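# Rotate the steel cup half a turn under the dial

## Task

Rotate the steel cup that sits beneath the dial indicator by 180 degrees on its fixture, then release it so neither gripper is holding it.

## Robot and tools

Robot: two arms, left_arm and right_arm, each ending in a parallel two-finger gripper. In the shared scene frame the origin sits on the table top midway between the arms, +z is up, +x reaches out over the table, and left_arm is on the +y side. The names left and right do not match sides of a camera image. Bases: left_arm at (-0.033, +0.330, 0) m, right_arm at (+0.003, -0.349, 0) m, both nearly unrotated. Each gripper's fingers point along its own +z axis and close along its own y axis. The reported end_effector_position is the spot between the finger pads, roughly 1 cm short of the fingertips. Joint ranges (rad), base to hand: waist -2.618 to 3.054, shoulder 0 to 3.142, elbow 0 to 3.142, wrist pitch -1.571 to 1.571, wrist yaw -1.571 to 1.571, wrist roll -2.094 to 2.094.

execute_actions takes "actions", a list holding at most one item, plus an optional "pictures" boolean. An empty list commands nothing and just reports the state (with images). An item with "rows" and optional "steps" (at most 15, default 15, minimum 6; each step is 1/30 s) is a motion: every row is applied for one step and the final row repeats to fill the count. An item with only "steps" (up to 300) is a wait, counted from the previous result. A refused call sends nothing.

A row is a single list of 14 numbers, each in [-1, 1], covering both arms even when one stays still: dx, dy, dz, rx, ry, rz, opening for left_arm, then the same seven for right_arm. The first six are an offset, not a pose: they are expressed in that gripper's own axes and measured from the gripper pose printed in the last result that showed it (before any such result, or in the second and later calls of a single reply, from where the arm is when the action begins). Each row is measured from that same base, not from the row before. Scale: 1.0 equals 0.6 m of travel or 180 degrees of turn; rx, ry, rz form one rotation vector. Opening is absolute: +1 fully open (0.094 m), -1 closed. All-zero offsets are not idle; they pull the arm back to the base pose.

move takes "target", one 14-number row laid out and referenced exactly as above (offsets in gripper axes from the last shown pose, opening absolute), and "speed" in m/s from 0.002 to 0.5 (default 0.25; rotation capped at twice that in rad/s). Both grippers travel straight lines that finish together in 0.5 to 10 s; beyond 10 s they stop short. Rotation goes the shorter way. Paths ignore obstacles and the other arm. Its result adds a move: line giving the ending (done, off_target, moving, held, fault) and active limits: paced means the sent pose was clipped, held means a safety check blocked steps (the arm may then surge faster than speed). Each gripper's remaining distance to its target is also given.

wait takes "seconds" (0 to 10) and lets the scene run with no new command. zoom_image takes "camera" (cam_high, cam_low, cam_left_wrist, cam_right_wrist) and "region" [x0, y0, x1, y1] in image pixels from the top-left, at most 504 by 504; all cameras are 504x504. read_manual returns only licence text. finished_scene takes "scene", the number of the current scene; it is final and reports whether the goal holds.

Results: the state line lists each gripper's position (m) and quat_wxyz in the scene frame; printed positions can be off, more at long reach. grip_measured is the finger opening on the command scale. HELD marks steps where part of your row was not sent; a pose unreachable line names an arm whose command a clearance check altered. A Hand target line appears only when no steps are pending and shows where the controller is driving each hand. FAULT lines report arm stops.

Timing: each action's result is captured 6 steps before it ends; those remaining steps run while you compose the next reply, and the simulation keeps running during your reply. After an action, an arm only continues to its last clipped pose, so check positions and send the remainder.

Control behaviour: per step the commanded pose is limited to within 70 mm and 16 degrees of the measured pose, and position is favoured over orientation when both cannot be met. Arms often finish a centimetre or more short, usually low, and can drift lower with repeated zero offsets; to hold an arm, send the correction to its desired pose in the first call of a reply and zeros after, increasing the lift if it still sags. Elbows cannot fully straighten.

Gripping: to hold something command an opening below grip_measured, about 0.03 below for a firm grip. Pad force tops out near 50 to 62 N, less on thin parts. Readings may be biased by up to 1 mm.

Cameras come with calibration (intrinsics, distortion, world-to-camera transform); fixed cameras may be off by a couple of degrees and millimetres, wrist cameras follow their hands.

Avoid: knocking anything off the table, arms colliding or pressing on each other, fast impacts, pushing far past contact, dropping or letting the cup slip. Holding loads heats motors; MOTOR HOT appears from 75 °C, at 90 °C the arm halts for 10 s, and at 100 °C it goes limp and falls. External tugs on held parts or nudges to loose objects may occur. Finish with the cup turned 180 degrees and the gripper opened and clear.

Each tool is called after "Call:" as name(argument=value, ...), one argument or row to a line, values as JSON.

## Session

I'll start by looking at the current state of the scene.

Call:
execute_actions(
  actions=[],
)

Scene clock: 0.00 s of 4800.00 s.
left_arm: end_effector_position=(+0.5318, +0.5125, +0.1053) grip_measured=+1.000 end_effector_quat_wxyz=(-0.123, +0.259, +0.752, +0.594) | right_arm: end_effector_position=(+0.2975, +0.1357, +0.3212) grip_measured=+1.000 end_effector_quat_wxyz=(-0.009, +0.119, +0.863, +0.491)
Joint positions: left_arm=[ 0.001  2.694  2.381 -0.764 -1.266  1.051  0.094] | right_arm=[ 0.941  2.067  2.251 -0.808 -0.487  1.401  0.094]
Joint velocities: left_arm=[ 0.002  0.042 -0.007  0.007  0.007 -0.022  0.   ] | right_arm=[-0.017 -0.002 -0.002  0.037  0.007 -0.007  0.   ]
Motor temperatures (°C, as the motors report them): left_arm=[21 22 22 21 22 22] | right_arm=[23 24 22 23 21 20]
Hand target (left_arm): +0.533, +0.513, +0.124; -0.111, +0.243, +0.752, +0.603
Hand target (right_arm): +0.296, +0.134, +0.341; +0.005, +0.105, +0.854, +0.510

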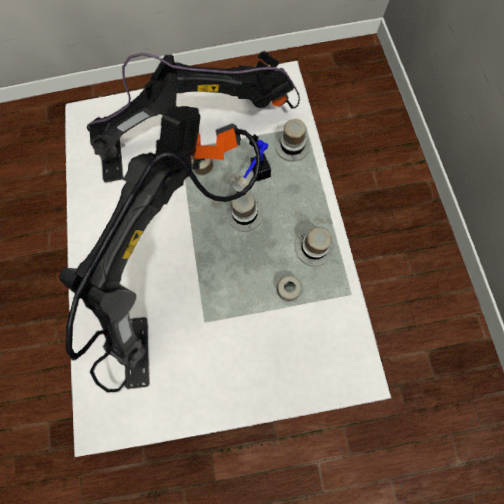

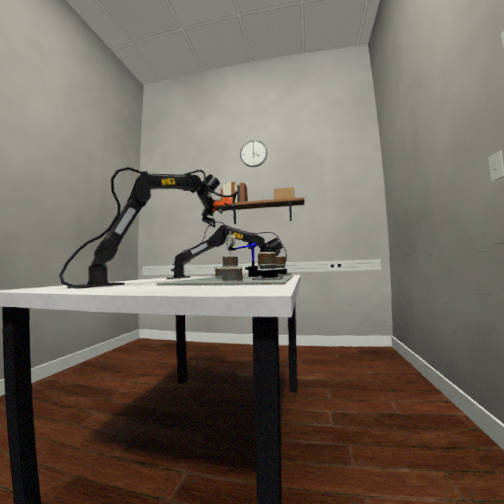

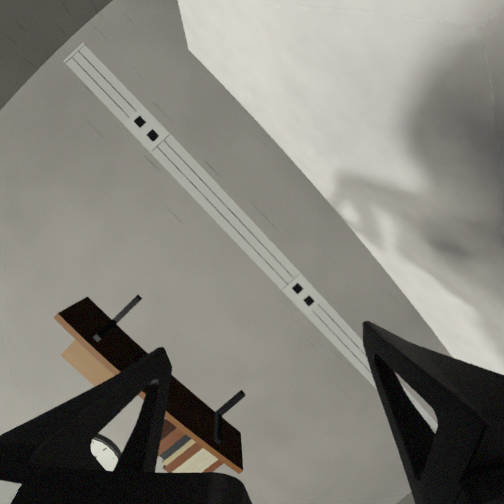

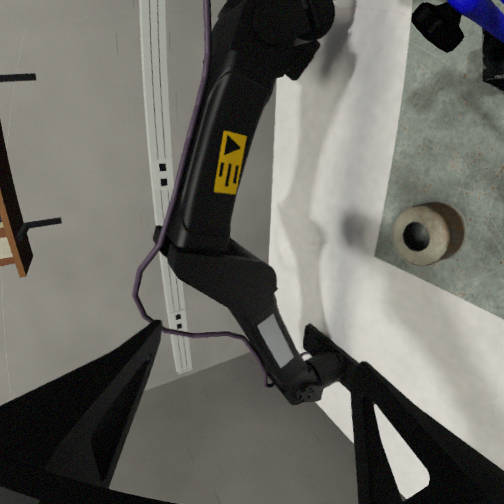

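Call:
zoom_image(
  camera="cam_high",
  region=[180, 100, 360, 320],
)

Call:
zoom_image(
  camera="cam_low",
  region=[190, 210, 310, 300],
)

Region (180, 100, 360, 320) of cam_high's 504x504 image, scaled by 2.291, with more detail than that image has; it fills the left 412 columns of this view, and the rest is white.

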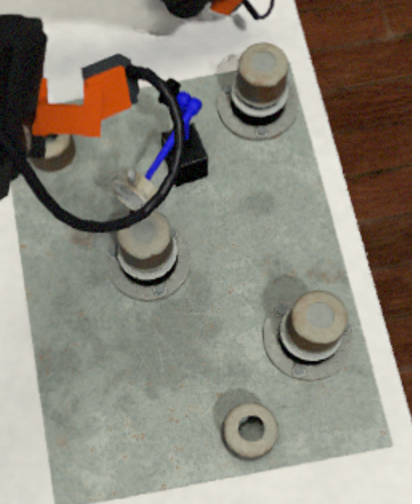

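Region (190, 210, 310, 300) of cam_low's 504x504 image, scaled by 4.200, with more detail than that image has; it fills the top 378 rows of this view, and the rest is white.

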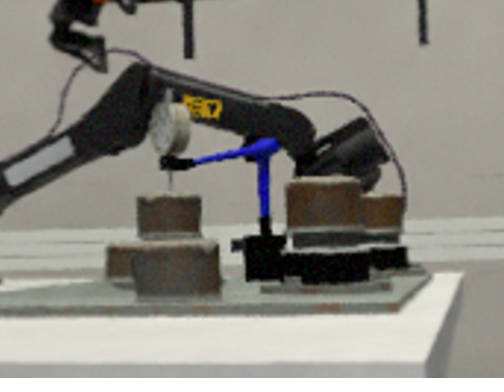

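Call:
zoom_image(
  camera="cam_high",
  region=[215, 135, 285, 240],
)

Call:
zoom_image(
  camera="cam_low",
  region=[210, 225, 270, 285],
)

Region (215, 135, 285, 240) of cam_high's 504x504 image, scaled by 4.800, with more detail than that image has.

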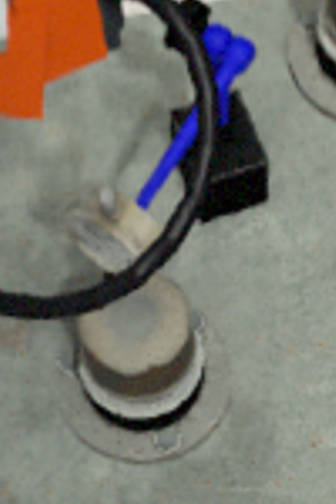

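Region (210, 225, 270, 285) of cam_low's 504x504 image, scaled by 8.400, with more detail than that image has.

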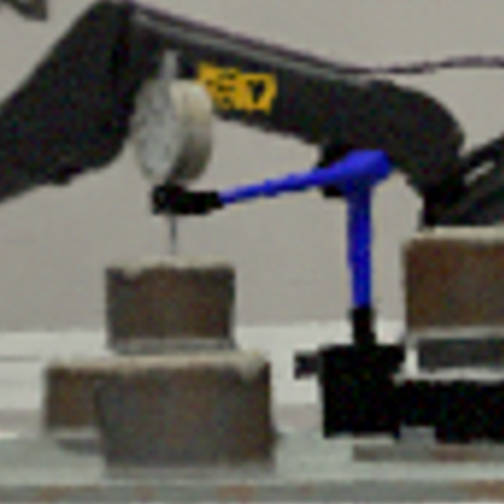

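Call:
move(
  target=[0.5308, -0.2688, -0.1073, 0, 0, 0, 1, -0.0789, -0.4109, -0.0111, 0.1734, -0.4382, -0.3358, 1],
  speed=0.4,
)

Scene clock: 18.57 s of 4800.00 s.
left_arm: end_effector_position=(+0.1722, +0.5049, +0.1387) grip_measured=+1.000 end_effector_quat_wxyz=(-0.127, +0.264, +0.752, +0.590) | right_arm: end_effector_position=(+0.2890, +0.0002, +0.1081) grip_measured=+1.000 end_effector_quat_wxyz=(+0.701, -0.027, +0.712, +0.027)
Joint positions: left_arm=[ 0.001  1.214  0.494 -0.375 -1.261  1.046  0.094] | right_arm=[1.321 2.16  0.823 1.296 1.178 0.039 0.094]
Joint velocities: left_arm=[-0.002  0.032 -0.012 -0.051 -0.007 -0.051  0.   ] | right_arm=[ 0.012  0.002 -0.017 -0.007  0.037 -0.051  0.   ]
Motor temperatures (°C, as the motors report them): left_arm=[21 29 23 22 22 22] | right_arm=[23 28 24 27 21 20]
Hand target (left_arm): +0.170, +0.504, +0.141; -0.123, +0.259, +0.752, +0.594
Hand target (right_arm): +0.288, +0.000, +0.109; +0.704, -0.027, +0.709, +0.033
Off the commanded pose (left_arm): 0.008 m, 1 deg.
Off the commanded pose (right_arm): 0.002 m, 1 deg.
Kept back: nothing.
After step 90, 12.10 s passed at rest.
move: done
camera_calibration (this result's frames):
cam_left_wrist: T_world_to_cam=[[-0.67521, -0.0902023, -0.732089, 0.26159], [-0.721158, -0.12782, 0.680877, 0.139575], [-0.154992, 0.987687, 0.0212554, -0.352135], [0, 0, 0, 1]] pos_world=[0.222706, 0.389235, 0.103959]
cam_right_wrist: T_world_to_cam=[[0.104024, -0.960413, 0.258428, -0.0491828], [-0.481542, -0.275987, -0.831834, 0.271314], [0.870228, -0.0379132, -0.491189, -0.0790926], [0, 0, 0, 1]] pos_world=[0.204594, 0.0246447, 0.199549]

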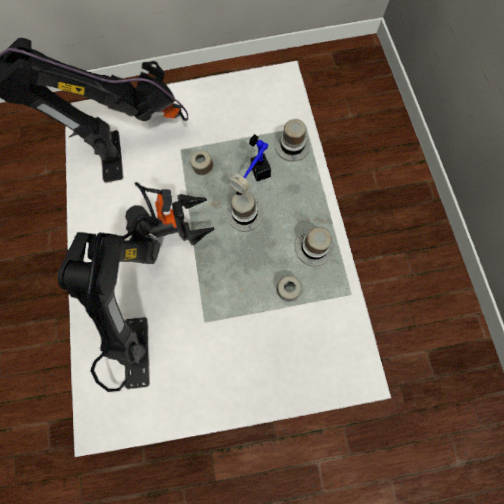

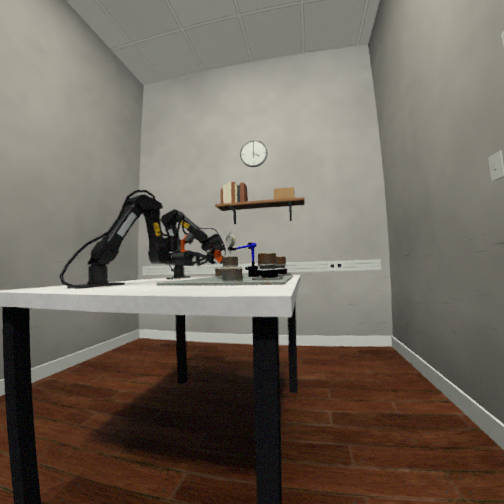

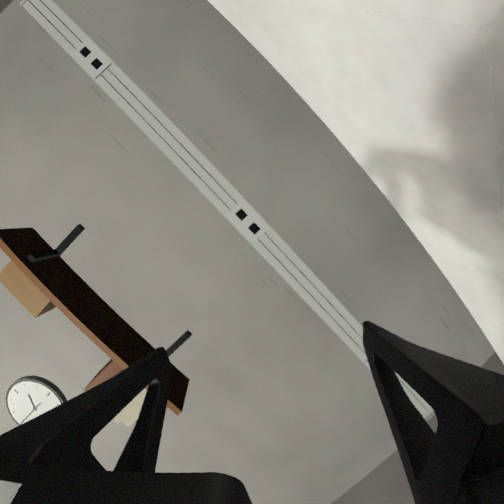

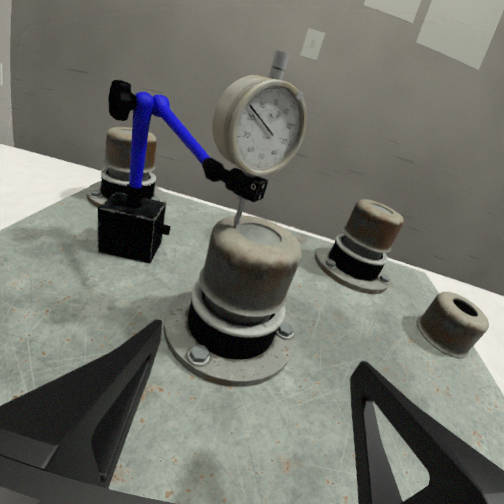

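Call:
zoom_image(
  camera="cam_right_wrist",
  region=[150, 40, 350, 400],
)

Call:
zoom_image(
  camera="cam_high",
  region=[120, 130, 300, 270],
)

Region (150, 40, 350, 400) of cam_right_wrist's 504x504 image, scaled by 1.400, with more detail than that image has.

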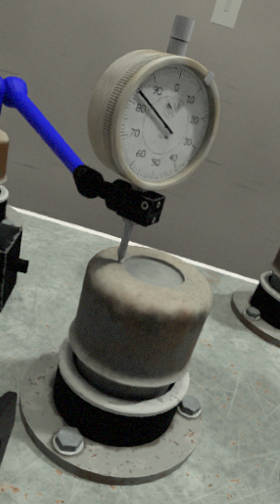

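Region (120, 130, 300, 270) of cam_high's 504x504 image, scaled by 2.800, with more detail than that image has.

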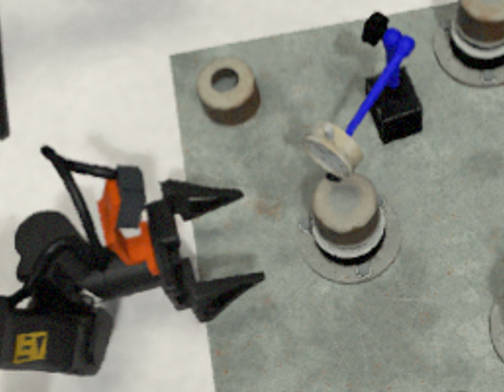

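Call:
zoom_image(
  camera="cam_right_wrist",
  region=[160, 190, 320, 390],
)

Region (160, 190, 320, 390) of cam_right_wrist's 504x504 image, scaled by 2.520, with more detail than that image has; it fills the left 403 columns of this view, and the rest is white.

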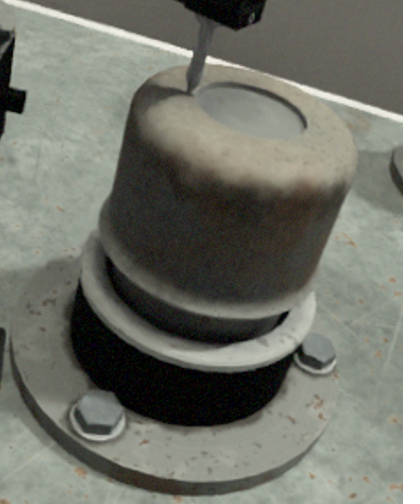

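Call:
move(
  target=[0.0049, 0.0083, -0.0027, 0, 0, 0, 1, 0.0357, 0.01405, 0.1838, 0.0244, -0.005, 0, 1],
  speed=0.15,
)

Scene clock: 24.87 s of 4800.00 s.
left_arm: end_effector_position=(+0.1699, +0.5047, +0.1369) grip_measured=+1.000 end_effector_quat_wxyz=(-0.135, +0.272, +0.751, +0.586) | right_arm: end_effector_position=(+0.3931, +0.0133, +0.0768) grip_measured=+1.000 end_effector_quat_wxyz=(+0.704, -0.001, +0.711, -0.005)
Joint positions: left_arm=[ 0.001  1.214  0.494 -0.398 -1.257  1.047  0.094] | right_arm=[1.106 2.413 1.157 1.236 1.045 0.008 0.094]
Joint velocities: left_arm=[ 0.012 -0.002 -0.012 -0.007 -0.037  0.022  0.   ] | right_arm=[-0.007 -0.017 -0.012  0.051 -0.051 -0.051  0.   ]
Motor temperatures (°C, as the motors report them): left_arm=[21 27 23 22 22 22] | right_arm=[23 28 24 27 21 20]
Hand target (left_arm): +0.172, +0.505, +0.145; -0.127, +0.264, +0.752, +0.590
Hand target (right_arm): +0.398, +0.018, +0.085; +0.707, +0.000, +0.707, +0.000
Off the commanded pose (left_arm): 0.008 m, 1 deg.
Off the commanded pose (right_arm): 0.010 m, 1 deg.
Kept back: nothing.
After step 90, 2.13 s passed at rest.
move: done
camera_calibration (this result's frames):
cam_left_wrist: T_world_to_cam=[[-0.693226, -0.0911899, -0.714928, 0.259914], [-0.704417, -0.124066, 0.698859, 0.131912], [-0.152427, 0.988075, 0.02177, -0.352923], [0, 0, 0, 1]] pos_world=[0.219305, 0.388781, 0.101315]
cam_right_wrist: T_world_to_cam=[[0.0235176, -0.962777, 0.269271, -0.00857329], [-0.498007, -0.24483, -0.831894, 0.30511], [0.866854, -0.114534, -0.485227, -0.182692], [0, 0, 0, 1]] pos_world=[0.310516, 0.0455214, 0.167481]

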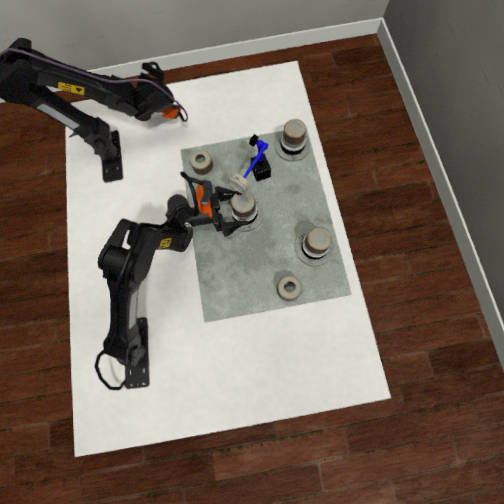

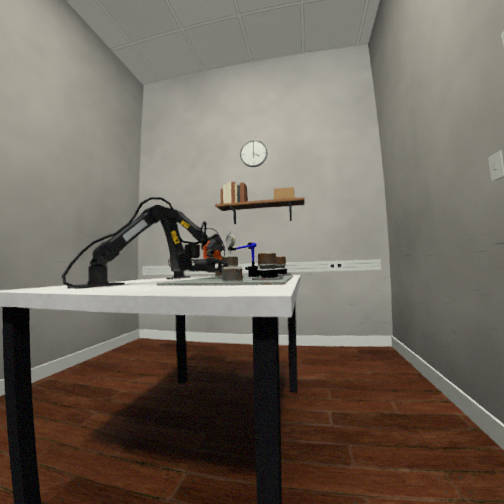

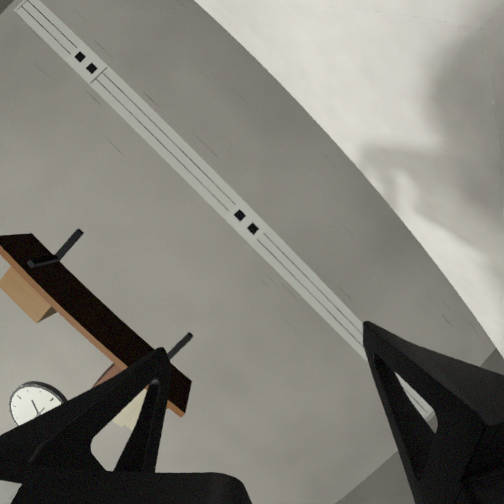

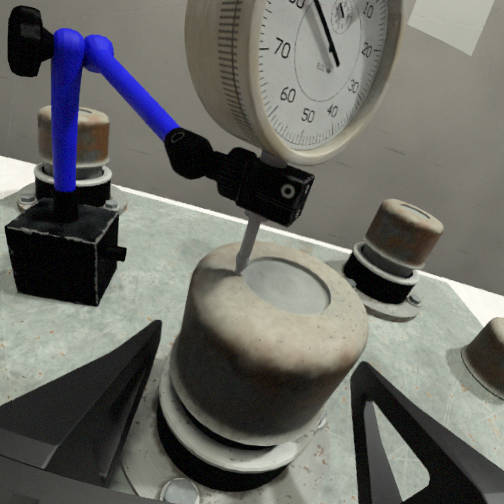

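Call:
zoom_image(
  camera="cam_high",
  region=[170, 150, 290, 250],
)

Call:
zoom_image(
  camera="cam_low",
  region=[170, 215, 270, 290],
)

Region (170, 150, 290, 250) of cam_high's 504x504 image, scaled by 4.200, with more detail than that image has.

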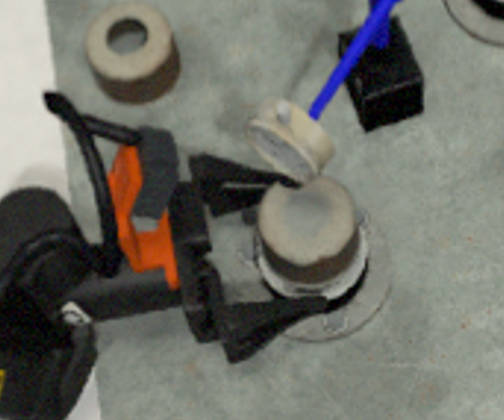

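Region (170, 215, 270, 290) of cam_low's 504x504 image, scaled by 5.040, with more detail than that image has; it fills the top 378 rows of this view, and the rest is white.

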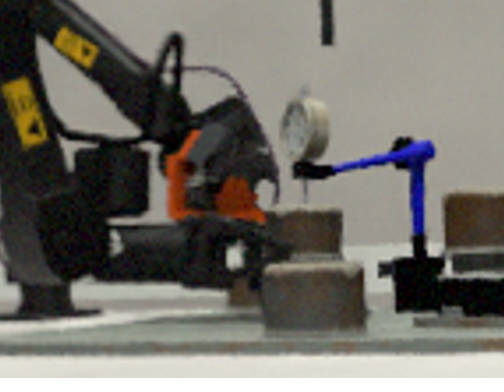

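Call:
move(
  target=[0.0083, 0.011, -0.0035, 0, 0, 0, 1, -0.0319, 0.013, 0.0196, 0, -0.004, 0, 1],
  speed=0.05,
)

Scene clock: 28.40 s of 4800.00 s.
left_arm: end_effector_position=(+0.1671, +0.5043, +0.1347) grip_measured=+1.000 end_effector_quat_wxyz=(-0.147, +0.285, +0.749, +0.580) | right_arm: end_effector_position=(+0.3966, +0.0201, +0.0795) grip_measured=+1.000 end_effector_quat_wxyz=(+0.701, -0.011, +0.713, -0.011)
Joint positions: left_arm=[ 0.001  1.214  0.494 -0.426 -1.253  1.056  0.094] | right_arm=[ 1.106  2.413  1.189  1.193  1.04  -0.005  0.094]
Joint velocities: left_arm=[-0.002 -0.007 -0.012 -0.037  0.022  0.066  0.   ] | right_arm=[ 0.017  0.017 -0.007 -0.051  0.007 -0.007  0.   ]
Motor temperatures (°C, as the motors report them): left_arm=[21 26 23 22 22 22] | right_arm=[23 28 24 27 21 20]
Hand target (left_arm): +0.169, +0.505, +0.145; -0.135, +0.272, +0.751, +0.586
Hand target (right_arm): +0.405, +0.021, +0.096; +0.708, -0.001, +0.706, -0.005
Off the commanded pose (left_arm): 0.011 m, 2 deg.
Off the commanded pose (right_arm): 0.018 m, 2 deg.
Kept back: nothing.
move: off_target (left_arm, right_arm)
camera_calibration (this result's frames):
cam_left_wrist: T_world_to_cam=[[-0.718728, -0.0909102, -0.689322, 0.256984], [-0.679472, -0.118443, 0.724078, 0.120985], [-0.147472, 0.98879, 0.0233575, -0.354408], [0, 0, 0, 1]] pos_world=[0.214642, 0.388127, 0.0978198]
cam_right_wrist: T_world_to_cam=[[0.0304126, -0.956347, 0.290647, -0.00733644], [-0.501368, -0.266151, -0.823282, 0.311775], [0.8647, -0.120683, -0.487576, -0.182472], [0, 0, 0, 1]] pos_world=[0.31432, 0.0539418, 0.169842]

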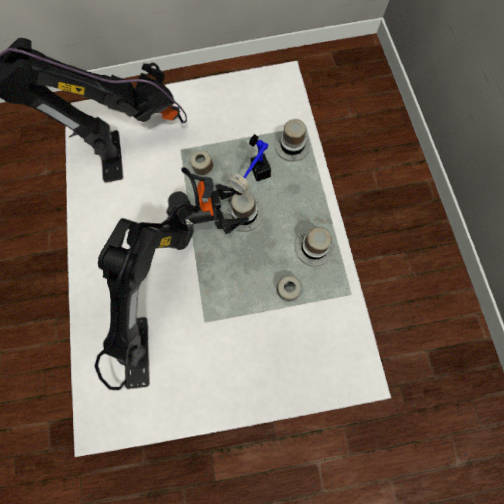

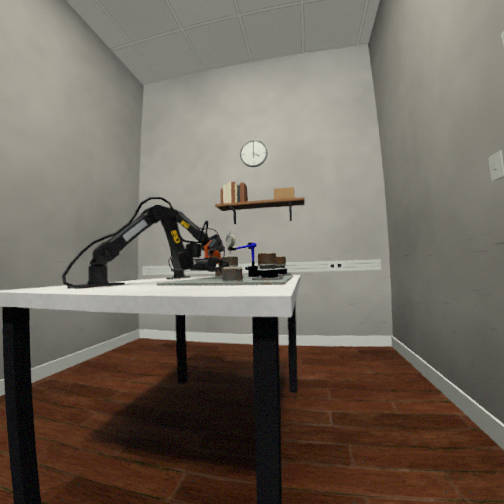

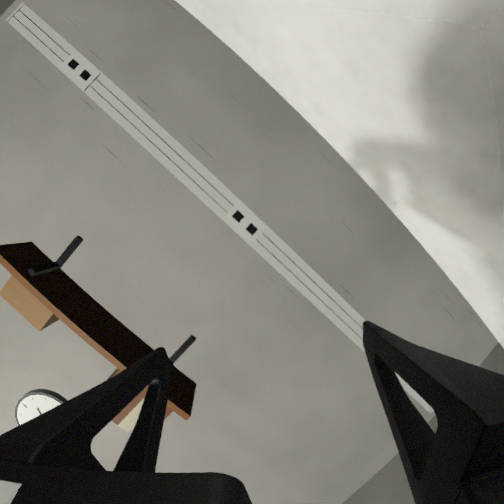

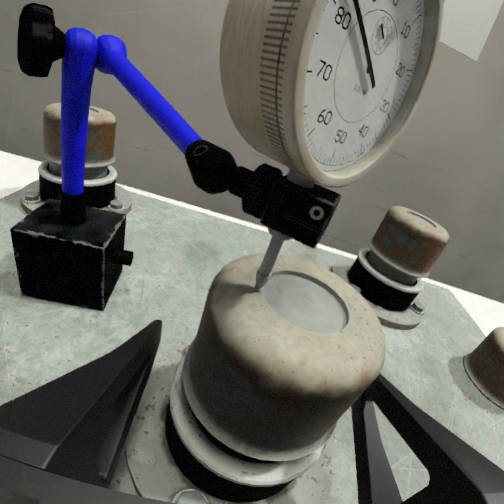

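Call:
move(
  target=[0.0031, 0.0187, -0.0029, -0.003, -0.0017, -0.0106, 1, -0.0428, -0.003, 0.0201, 0, -0.0145, 0.0247, 1],
  speed=0.08,
)

Scene clock: 33.27 s of 4800.00 s.
left_arm: end_effector_position=(+0.1671, +0.5041, +0.1338) grip_measured=+1.000 end_effector_quat_wxyz=(-0.149, +0.289, +0.749, +0.577) | right_arm: end_effector_position=(+0.4024, +0.0169, +0.0813) grip_measured=+1.000 end_effector_quat_wxyz=(+0.704, -0.008, +0.711, -0.008)
Joint positions: left_arm=[ 0.001  1.214  0.494 -0.428 -1.248  1.062  0.094] | right_arm=[ 1.09   2.413  1.189  1.205  1.023 -0.006  0.094]
Joint velocities: left_arm=[ 0.007  0.002  0.017 -0.066 -0.007 -0.081  0.   ] | right_arm=[ 0.002  0.017 -0.012 -0.022 -0.022 -0.007  0.   ]
Motor temperatures (°C, as the motors report them): left_arm=[21 26 23 22 22 22] | right_arm=[23 29 24 28 21 20]
Hand target (left_arm): +0.172, +0.505, +0.145; -0.134, +0.274, +0.752, +0.585
Hand target (right_arm): +0.409, +0.019, +0.105; +0.717, +0.016, +0.697, +0.016
Off the commanded pose (left_arm): 0.012 m, 3 deg.
Off the commanded pose (right_arm): 0.025 m, 5 deg.
Kept back: nothing.
After step 90, 0.97 s passed at rest.
move: off_target (left_arm, right_arm)
camera_calibration (this result's frames):
cam_left_wrist: T_world_to_cam=[[-0.725081, -0.0906309, -0.682674, 0.256443], [-0.673587, -0.112958, 0.730425, 0.117053], [-0.143313, 0.989458, 0.0208559, -0.354797], [0, 0, 0, 1]] pos_world=[0.21394, 0.387521, 0.0969682]
cam_right_wrist: T_world_to_cam=[[0.0295115, -0.959069, 0.281629, -0.0100035], [-0.496442, -0.258608, -0.828653, 0.313656], [0.867568, -0.115358, -0.483755, -0.188499], [0, 0, 0, 1]] pos_world=[0.319543, 0.0497752, 0.171542]

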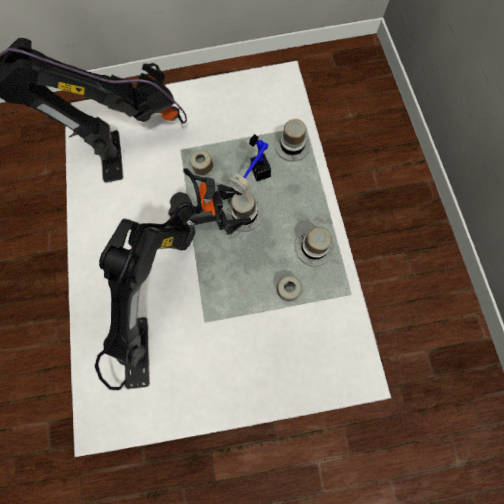

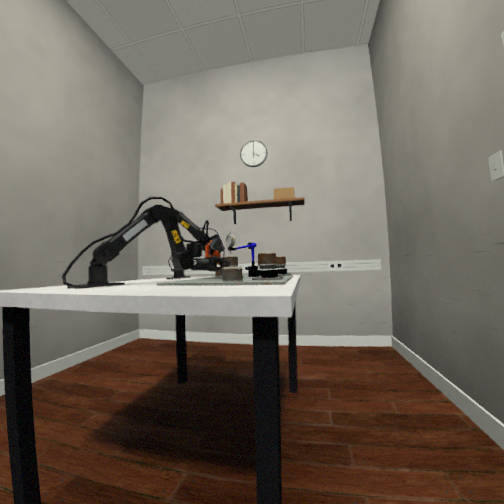

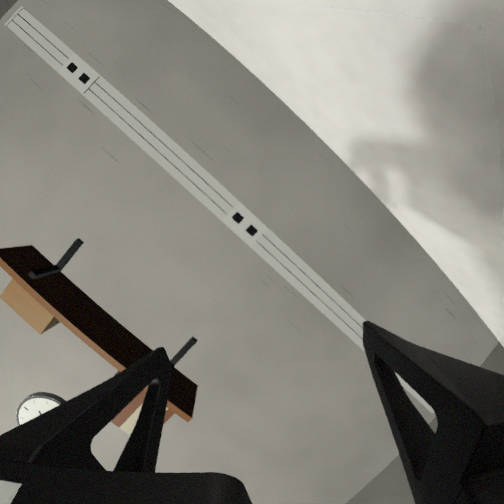

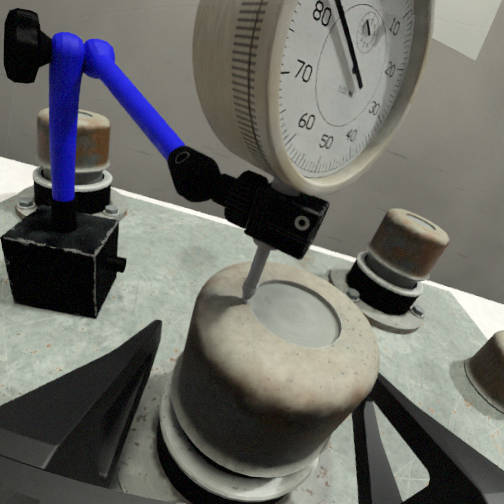

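Call:
zoom_image(
  camera="cam_right_wrist",
  region=[150, 250, 400, 500],
)

Region (150, 250, 400, 500) of cam_right_wrist's 504x504 image, scaled by 2.016, with more detail than that image has.

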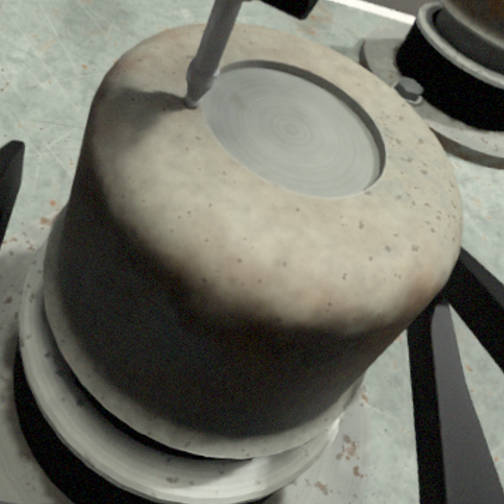

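Call:
execute_actions(
  actions=[
    {"rows": [[0.0043,0.0197,-0.0031,-0.0039,-0.0022,-0.0136,1,-0.0252,0.0051,0.003,0,-0.0081,0.0133,0.88],[0.0043,0.0197,-0.0031,-0.0039,-0.0022,-0.0136,1,-0.0252,0.0051,0.003,0,-0.0081,0.0133,0.77],[0.0043,0.0197,-0.0031,-0.0039,-0.0022,-0.0136,1,-0.0252,0.0051,0.003,0,-0.0081,0.0133,0.68],[0.0043,0.0197,-0.0031,-0.0039,-0.0022,-0.0136,1,-0.0252,0.0051,0.003,0,-0.0081,0.0133,0.62],[0.0043,0.0197,-0.0031,-0.0039,-0.0022,-0.0136,1,-0.0252,0.0051,0.003,0,-0.0081,0.0133,0.58],[0.0043,0.0197,-0.0031,-0.0039,-0.0022,-0.0136,1,-0.0252,0.0051,0.003,0,-0.0081,0.0133,0.55],[0.0043,0.0197,-0.0031,-0.0039,-0.0022,-0.0136,1,-0.0252,0.0051,0.003,0,-0.0081,0.0133,0.52],[0.0043,0.0197,-0.0031,-0.0039,-0.0022,-0.0136,1,-0.0252,0.0051,0.003,0,-0.0081,0.0133,0.49],[0.0043,0.0197,-0.0031,-0.0039,-0.0022,-0.0136,1,-0.0252,0.0051,0.003,0,-0.0081,0.0133,0.46],[0.0043,0.0197,-0.0031,-0.0039,-0.0022,-0.0136,1,-0.0252,0.0051,0.003,0,-0.0081,0.0133,0.43]], "steps": 15},
  ],
)

Call:
execute_actions(
  actions=[
    {"steps": 8},
  ],
  pictures=true,
)

Scene clock: 36.03 s of 4800.00 s.
left_arm: end_effector_position=(+0.1675, +0.5038, +0.1331) grip_measured=+1.000 end_effector_quat_wxyz=(-0.150, +0.293, +0.749, +0.575) | right_arm: end_effector_position=(+0.4024, +0.0169, +0.0814) grip_measured=+0.505 end_effector_quat_wxyz=(+0.704, -0.008, +0.710, -0.007)
Joint positions: left_arm=[ 0.001  1.214  0.494 -0.428 -1.243  1.07   0.094] | right_arm=[ 1.09   2.413  1.189  1.205  1.023 -0.006  0.071]
Joint velocities: left_arm=[-0.007  0.007 -0.007  0.007 -0.022 -0.081  0.   ] | right_arm=[ 0.012 -0.012 -0.007  0.051 -0.095 -0.022 -0.001]
Motor temperatures (°C, as the motors report them): left_arm=[21 25 23 22 22 22] | right_arm=[23 30 24 28 21 20]
Steps of this call (steps 1 to 74: nothing new was sent; steps 75 to 83: the first 9 steps of this action). Readings (end_effector_position):
75: left_arm (+0.1672, +0.5040, +0.1337) | right_arm (+0.4024, +0.0170, +0.0814)
76: left_arm (+0.1673, +0.5040, +0.1335) | right_arm (+0.4024, +0.0170, +0.0814)
78: left_arm (+0.1673, +0.5039, +0.1334) | right_arm (+0.4024, +0.0170, +0.0814)
82: left_arm (+0.1674, +0.5038, +0.1331) | right_arm (+0.4024, +0.0169, +0.0814)
83: the state above

Scene clock: 36.30 s of 4800.00 s.
left_arm: end_effector_position=(+0.1675, +0.5038, +0.1330) grip_measured=+1.000 end_effector_quat_wxyz=(-0.150, +0.293, +0.749, +0.575) | right_arm: end_effector_position=(+0.4024, +0.0169, +0.0814) grip_measured=+0.505 end_effector_quat_wxyz=(+0.704, -0.008, +0.710, -0.007)
Joint positions: left_arm=[ 0.001  1.214  0.494 -0.428 -1.243  1.071  0.094] | right_arm=[ 1.09   2.413  1.189  1.205  1.023 -0.006  0.071]
Joint velocities: left_arm=[-0.002  0.007  0.002  0.022 -0.007 -0.007  0.   ] | right_arm=[-0.002 -0.007 -0.002 -0.037 -0.007  0.066 -0.   ]
Motor temperatures (°C, as the motors report them): left_arm=[21 25 23 22 22 22] | right_arm=[23 30 24 28 21 20]
Hand target (left_arm): +0.172, +0.505, +0.145; -0.132, +0.275, +0.752, +0.584
Hand target (right_arm): +0.404, +0.020, +0.096; +0.712, +0.007, +0.702, +0.007
Off the commanded pose (left_arm): 0.013 m, 3 deg.
Off the commanded pose (right_arm): 0.015 m, 3 deg.
Kept back: nothing.
Steps of this call (steps 1 to 6: the last 6 steps of your previous action; steps 7 to 8: nothing new was sent). Readings (end_effector_position):
1: left_arm (+0.1675, +0.5038, +0.1331) | right_arm (+0.4024, +0.0169, +0.0814)
2: left_arm (+0.1675, +0.5038, +0.1331) | right_arm (+0.4024, +0.0169, +0.0814)
4: left_arm (+0.1675, +0.5038, +0.1330) | right_arm (+0.4024, +0.0169, +0.0814)
8: the state above
camera_calibration (this result's frames):
cam_left_wrist: T_world_to_cam=[[-0.731095, -0.0896961, -0.676353, 0.255845], [-0.668048, -0.107279, 0.736345, 0.113239], [-0.138606, 0.990175, 0.0185101, -0.355296], [0, 0, 0, 1]] pos_world=[0.21345, 0.386902, 0.0962356]
cam_right_wrist: T_world_to_cam=[[0.0293999, -0.959253, 0.281015, -0.00993861], [-0.496114, -0.258068, -0.829019, 0.313649], [0.86776, -0.115043, -0.483486, -0.188545], [0, 0, 0, 1]] pos_world=[0.319509, 0.0497185, 0.171655]

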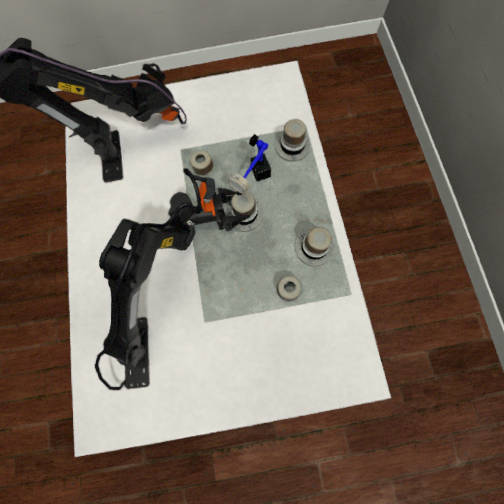

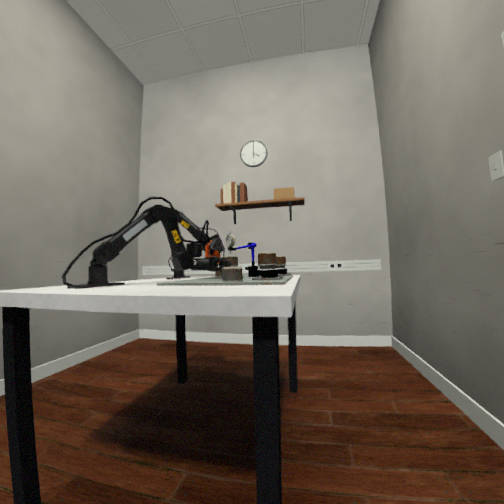

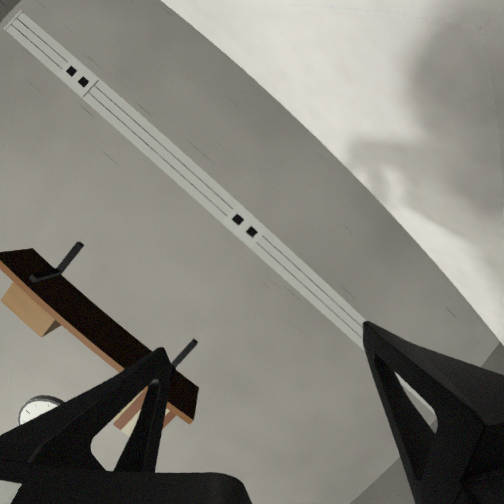

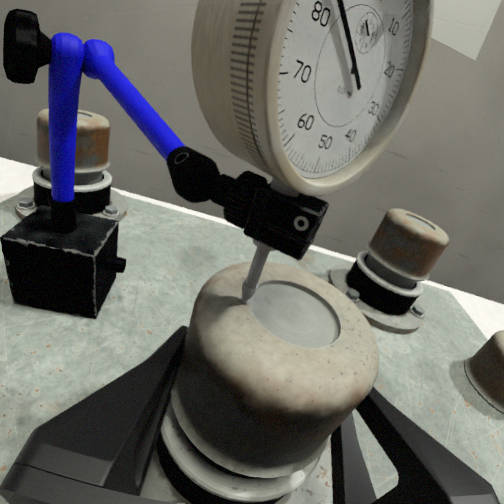

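Call:
move(
  target=[0.0043, 0.0197, -0.0031, -0.0039, -0.0022, -0.0136, 1, -0.0185, 0.0065, 0.0018, -0.5108, -0.0243, -0.0087, 0.47],
  speed=0.3,
)

Scene clock: 40.93 s of 4800.00 s.
left_arm: end_effector_position=(+0.1679, +0.5035, +0.1322) grip_measured=+1.000 end_effector_quat_wxyz=(-0.151, +0.298, +0.749, +0.573) | right_arm: end_effector_position=(+0.4010, +0.0221, +0.0820) grip_measured=+0.504 end_effector_quat_wxyz=(-0.501, +0.518, -0.482, -0.498)
Joint positions: left_arm=[ 0.001  1.214  0.494 -0.428 -1.237  1.08   0.094] | right_arm=[ 0.509  2.462  1.296  1.16  -1.161 -0.044  0.071]
Joint velocities: left_arm=[-0.007 -0.007  0.012  0.022  0.051 -0.007  0.   ] | right_arm=[-0.002  0.002  0.022 -0.037 -0.022 -0.066 -0.001]
Motor temperatures (°C, as the motors report them): left_arm=[21 25 24 22 22 22] | right_arm=[23 30 24 28 21 20]
Hand target (left_arm): +0.172, +0.505, +0.144; -0.134, +0.280, +0.752, +0.582
Hand target (right_arm): +0.407, +0.023, +0.093; +0.507, -0.521, +0.474, +0.496
Off the commanded pose (left_arm): 0.013 m, 3 deg.
Off the commanded pose (right_arm): 0.011 m, 1 deg.
Kept back: nothing.
move: off_target (left_arm, right_arm)
camera_calibration (this result's frames):
cam_left_wrist: T_world_to_cam=[[-0.737057, -0.0887901, -0.669973, 0.255238], [-0.662469, -0.101231, 0.742218, 0.109304], [-0.133724, 0.990893, 0.0157924, -0.355753], [0, 0, 0, 1]] pos_world=[0.212963, 0.38624, 0.0954936]
cam_right_wrist: T_world_to_cam=[[0.952772, 0.0577811, 0.298139, -0.399231], [0.288244, -0.481138, -0.827902, 0.00513112], [0.0956087, 0.874739, -0.47507, 0.100566], [0, 0, 0, 1]] pos_world=[0.369282, -0.0624318, 0.17105]

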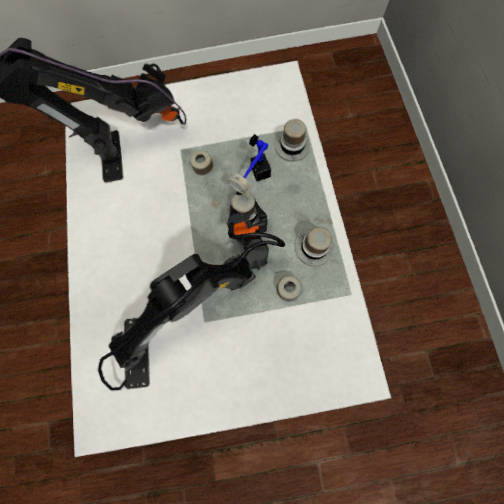

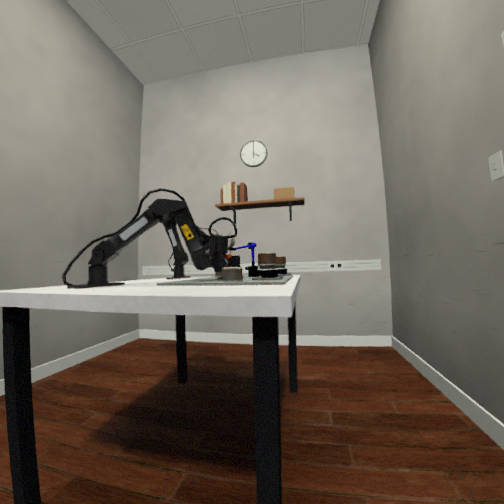

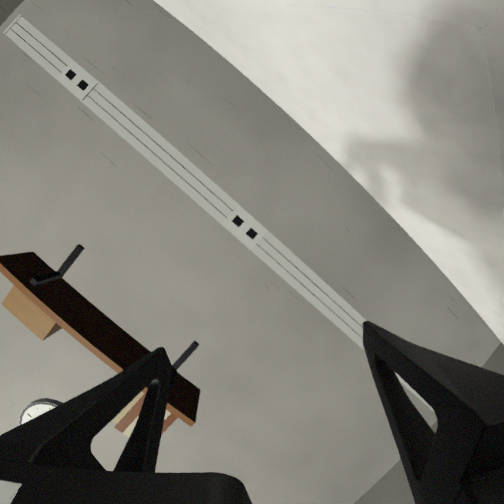

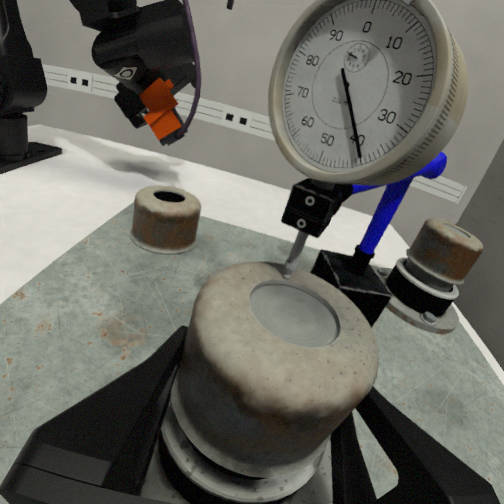

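Call:
zoom_image(
  camera="cam_right_wrist",
  region=[150, 250, 400, 500],
)

Region (150, 250, 400, 500) of cam_right_wrist's 504x504 image, scaled by 2.016, with more detail than that image has.

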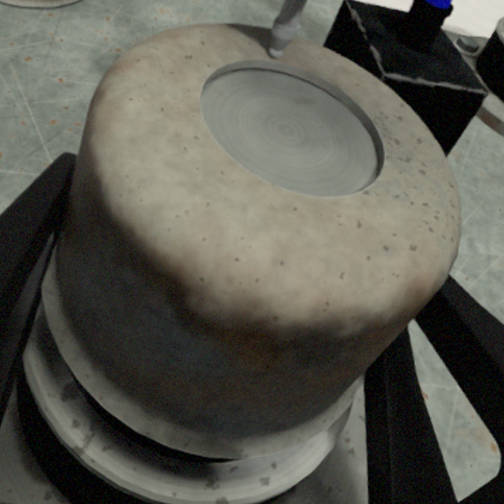

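Call:
move(
  target=[0.004, 0.0197, -0.003, -0.0039, -0.0022, -0.0136, 1, -0.0149, -0.0018, 0.0021, 0.4907, 0.0024, 0.0116, 1],
  speed=0.35,
)

Scene clock: 47.97 s of 4800.00 s.
left_arm: end_effector_position=(+0.1683, +0.5032, +0.1313) grip_measured=+1.000 end_effector_quat_wxyz=(-0.152, +0.302, +0.749, +0.570) | right_arm: end_effector_position=(+0.3981, +0.0165, +0.0833) grip_measured=+1.000 end_effector_quat_wxyz=(+0.706, -0.029, +0.708, +0.018)
Joint positions: left_arm=[ 0.001  1.214  0.494 -0.428 -1.232  1.088  0.094] | right_arm=[ 1.083  2.388  1.127  1.256  0.95  -0.011  0.094]
Joint velocities: left_arm=[-0.002 -0.002 -0.012 -0.037 -0.022  0.007  0.   ] | right_arm=[-0.007  0.002 -0.012 -0.037  0.037 -0.066  0.   ]
Motor temperatures (°C, as the motors report them): left_arm=[21 25 24 22 22 22] | right_arm=[23 30 24 28 21 20]
Hand target (left_arm): +0.173, +0.504, +0.143; -0.135, +0.284, +0.752, +0.579
Hand target (right_arm): +0.398, +0.022, +0.091; +0.710, -0.015, +0.704, +0.028
Off the commanded pose (left_arm): 0.013 m, 3 deg.
Off the commanded pose (right_arm): 0.011 m, 2 deg.
Kept back: nothing.
After step 90, 1.10 s passed at rest.
move: off_target (left_arm, right_arm)
camera_calibration (this result's frames):
cam_left_wrist: T_world_to_cam=[[-0.742215, -0.0882502, -0.664326, 0.254771], [-0.657625, -0.0949395, 0.747339, 0.105535], [-0.129024, 0.991564, 0.01243, -0.356047], [0, 0, 0, 1]] pos_world=[0.212559, 0.385546, 0.0948065]
cam_right_wrist: T_world_to_cam=[[0.0909075, -0.957292, 0.274458, -0.034699], [-0.47288, -0.284042, -0.834089, 0.304528], [0.876425, -0.0539609, -0.478506, -0.188859], [0, 0, 0, 1]] pos_world=[0.31268, 0.0430905, 0.173157]

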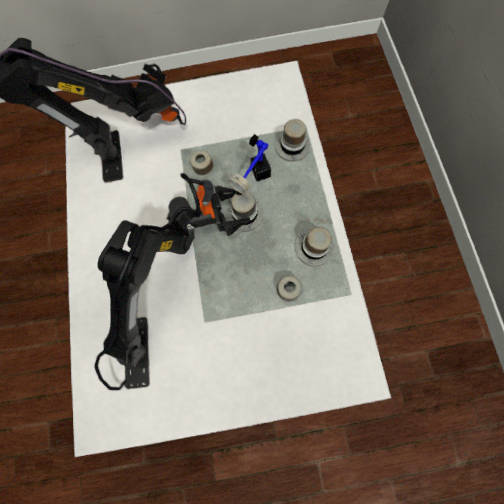

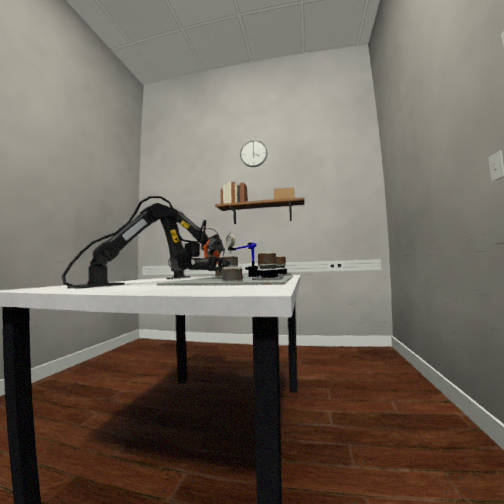

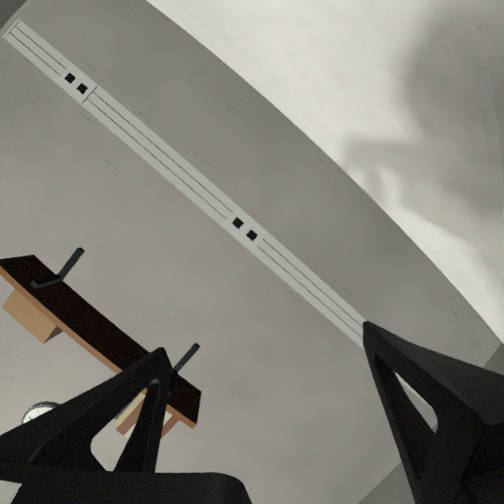

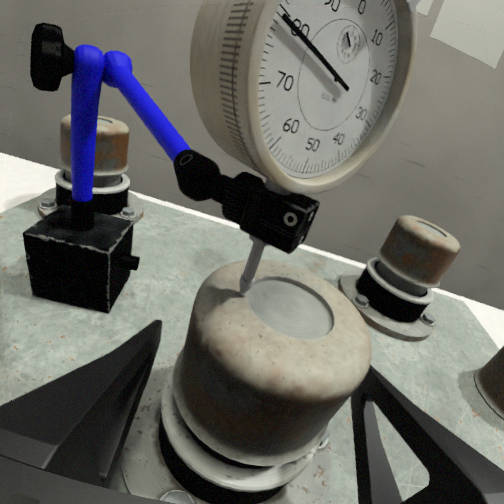

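Call:
zoom_image(
  camera="cam_right_wrist",
  region=[150, 250, 400, 500],
)

Region (150, 250, 400, 500) of cam_right_wrist's 504x504 image, scaled by 2.016, with more detail than that image has.

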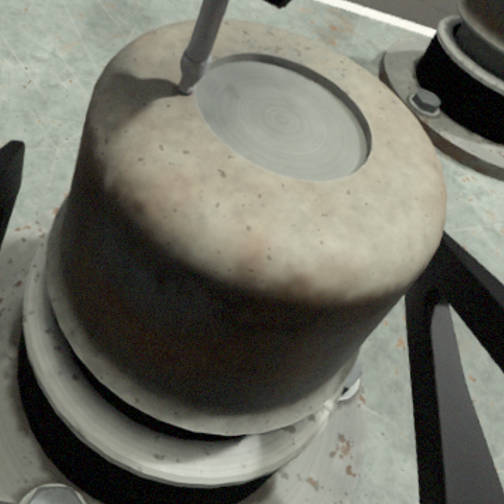

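Call:
zoom_image(
  camera="cam_right_wrist",
  region=[180, 255, 380, 405],
)

Region (180, 255, 380, 405) of cam_right_wrist's 504x504 image, scaled by 2.520, with more detail than that image has; it fills the top 378 rows of this view, and the rest is white.

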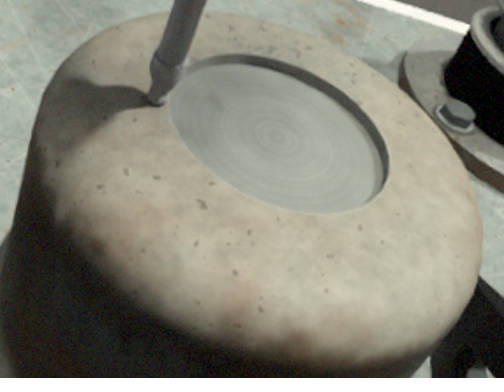

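Call:
zoom_image(
  camera="cam_right_wrist",
  region=[290, 290, 380, 400],
)

Region (290, 290, 380, 400) of cam_right_wrist's 504x504 image, scaled by 4.582, with more detail than that image has; it fills the left 412 columns of this view, and the rest is white.

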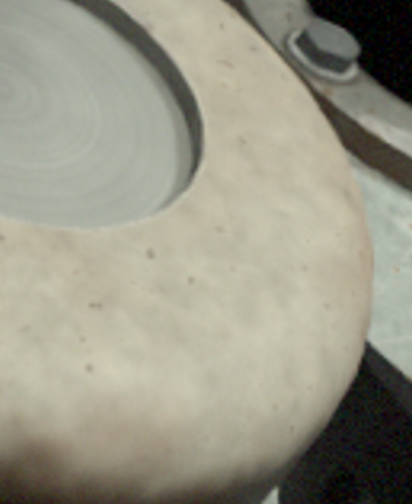

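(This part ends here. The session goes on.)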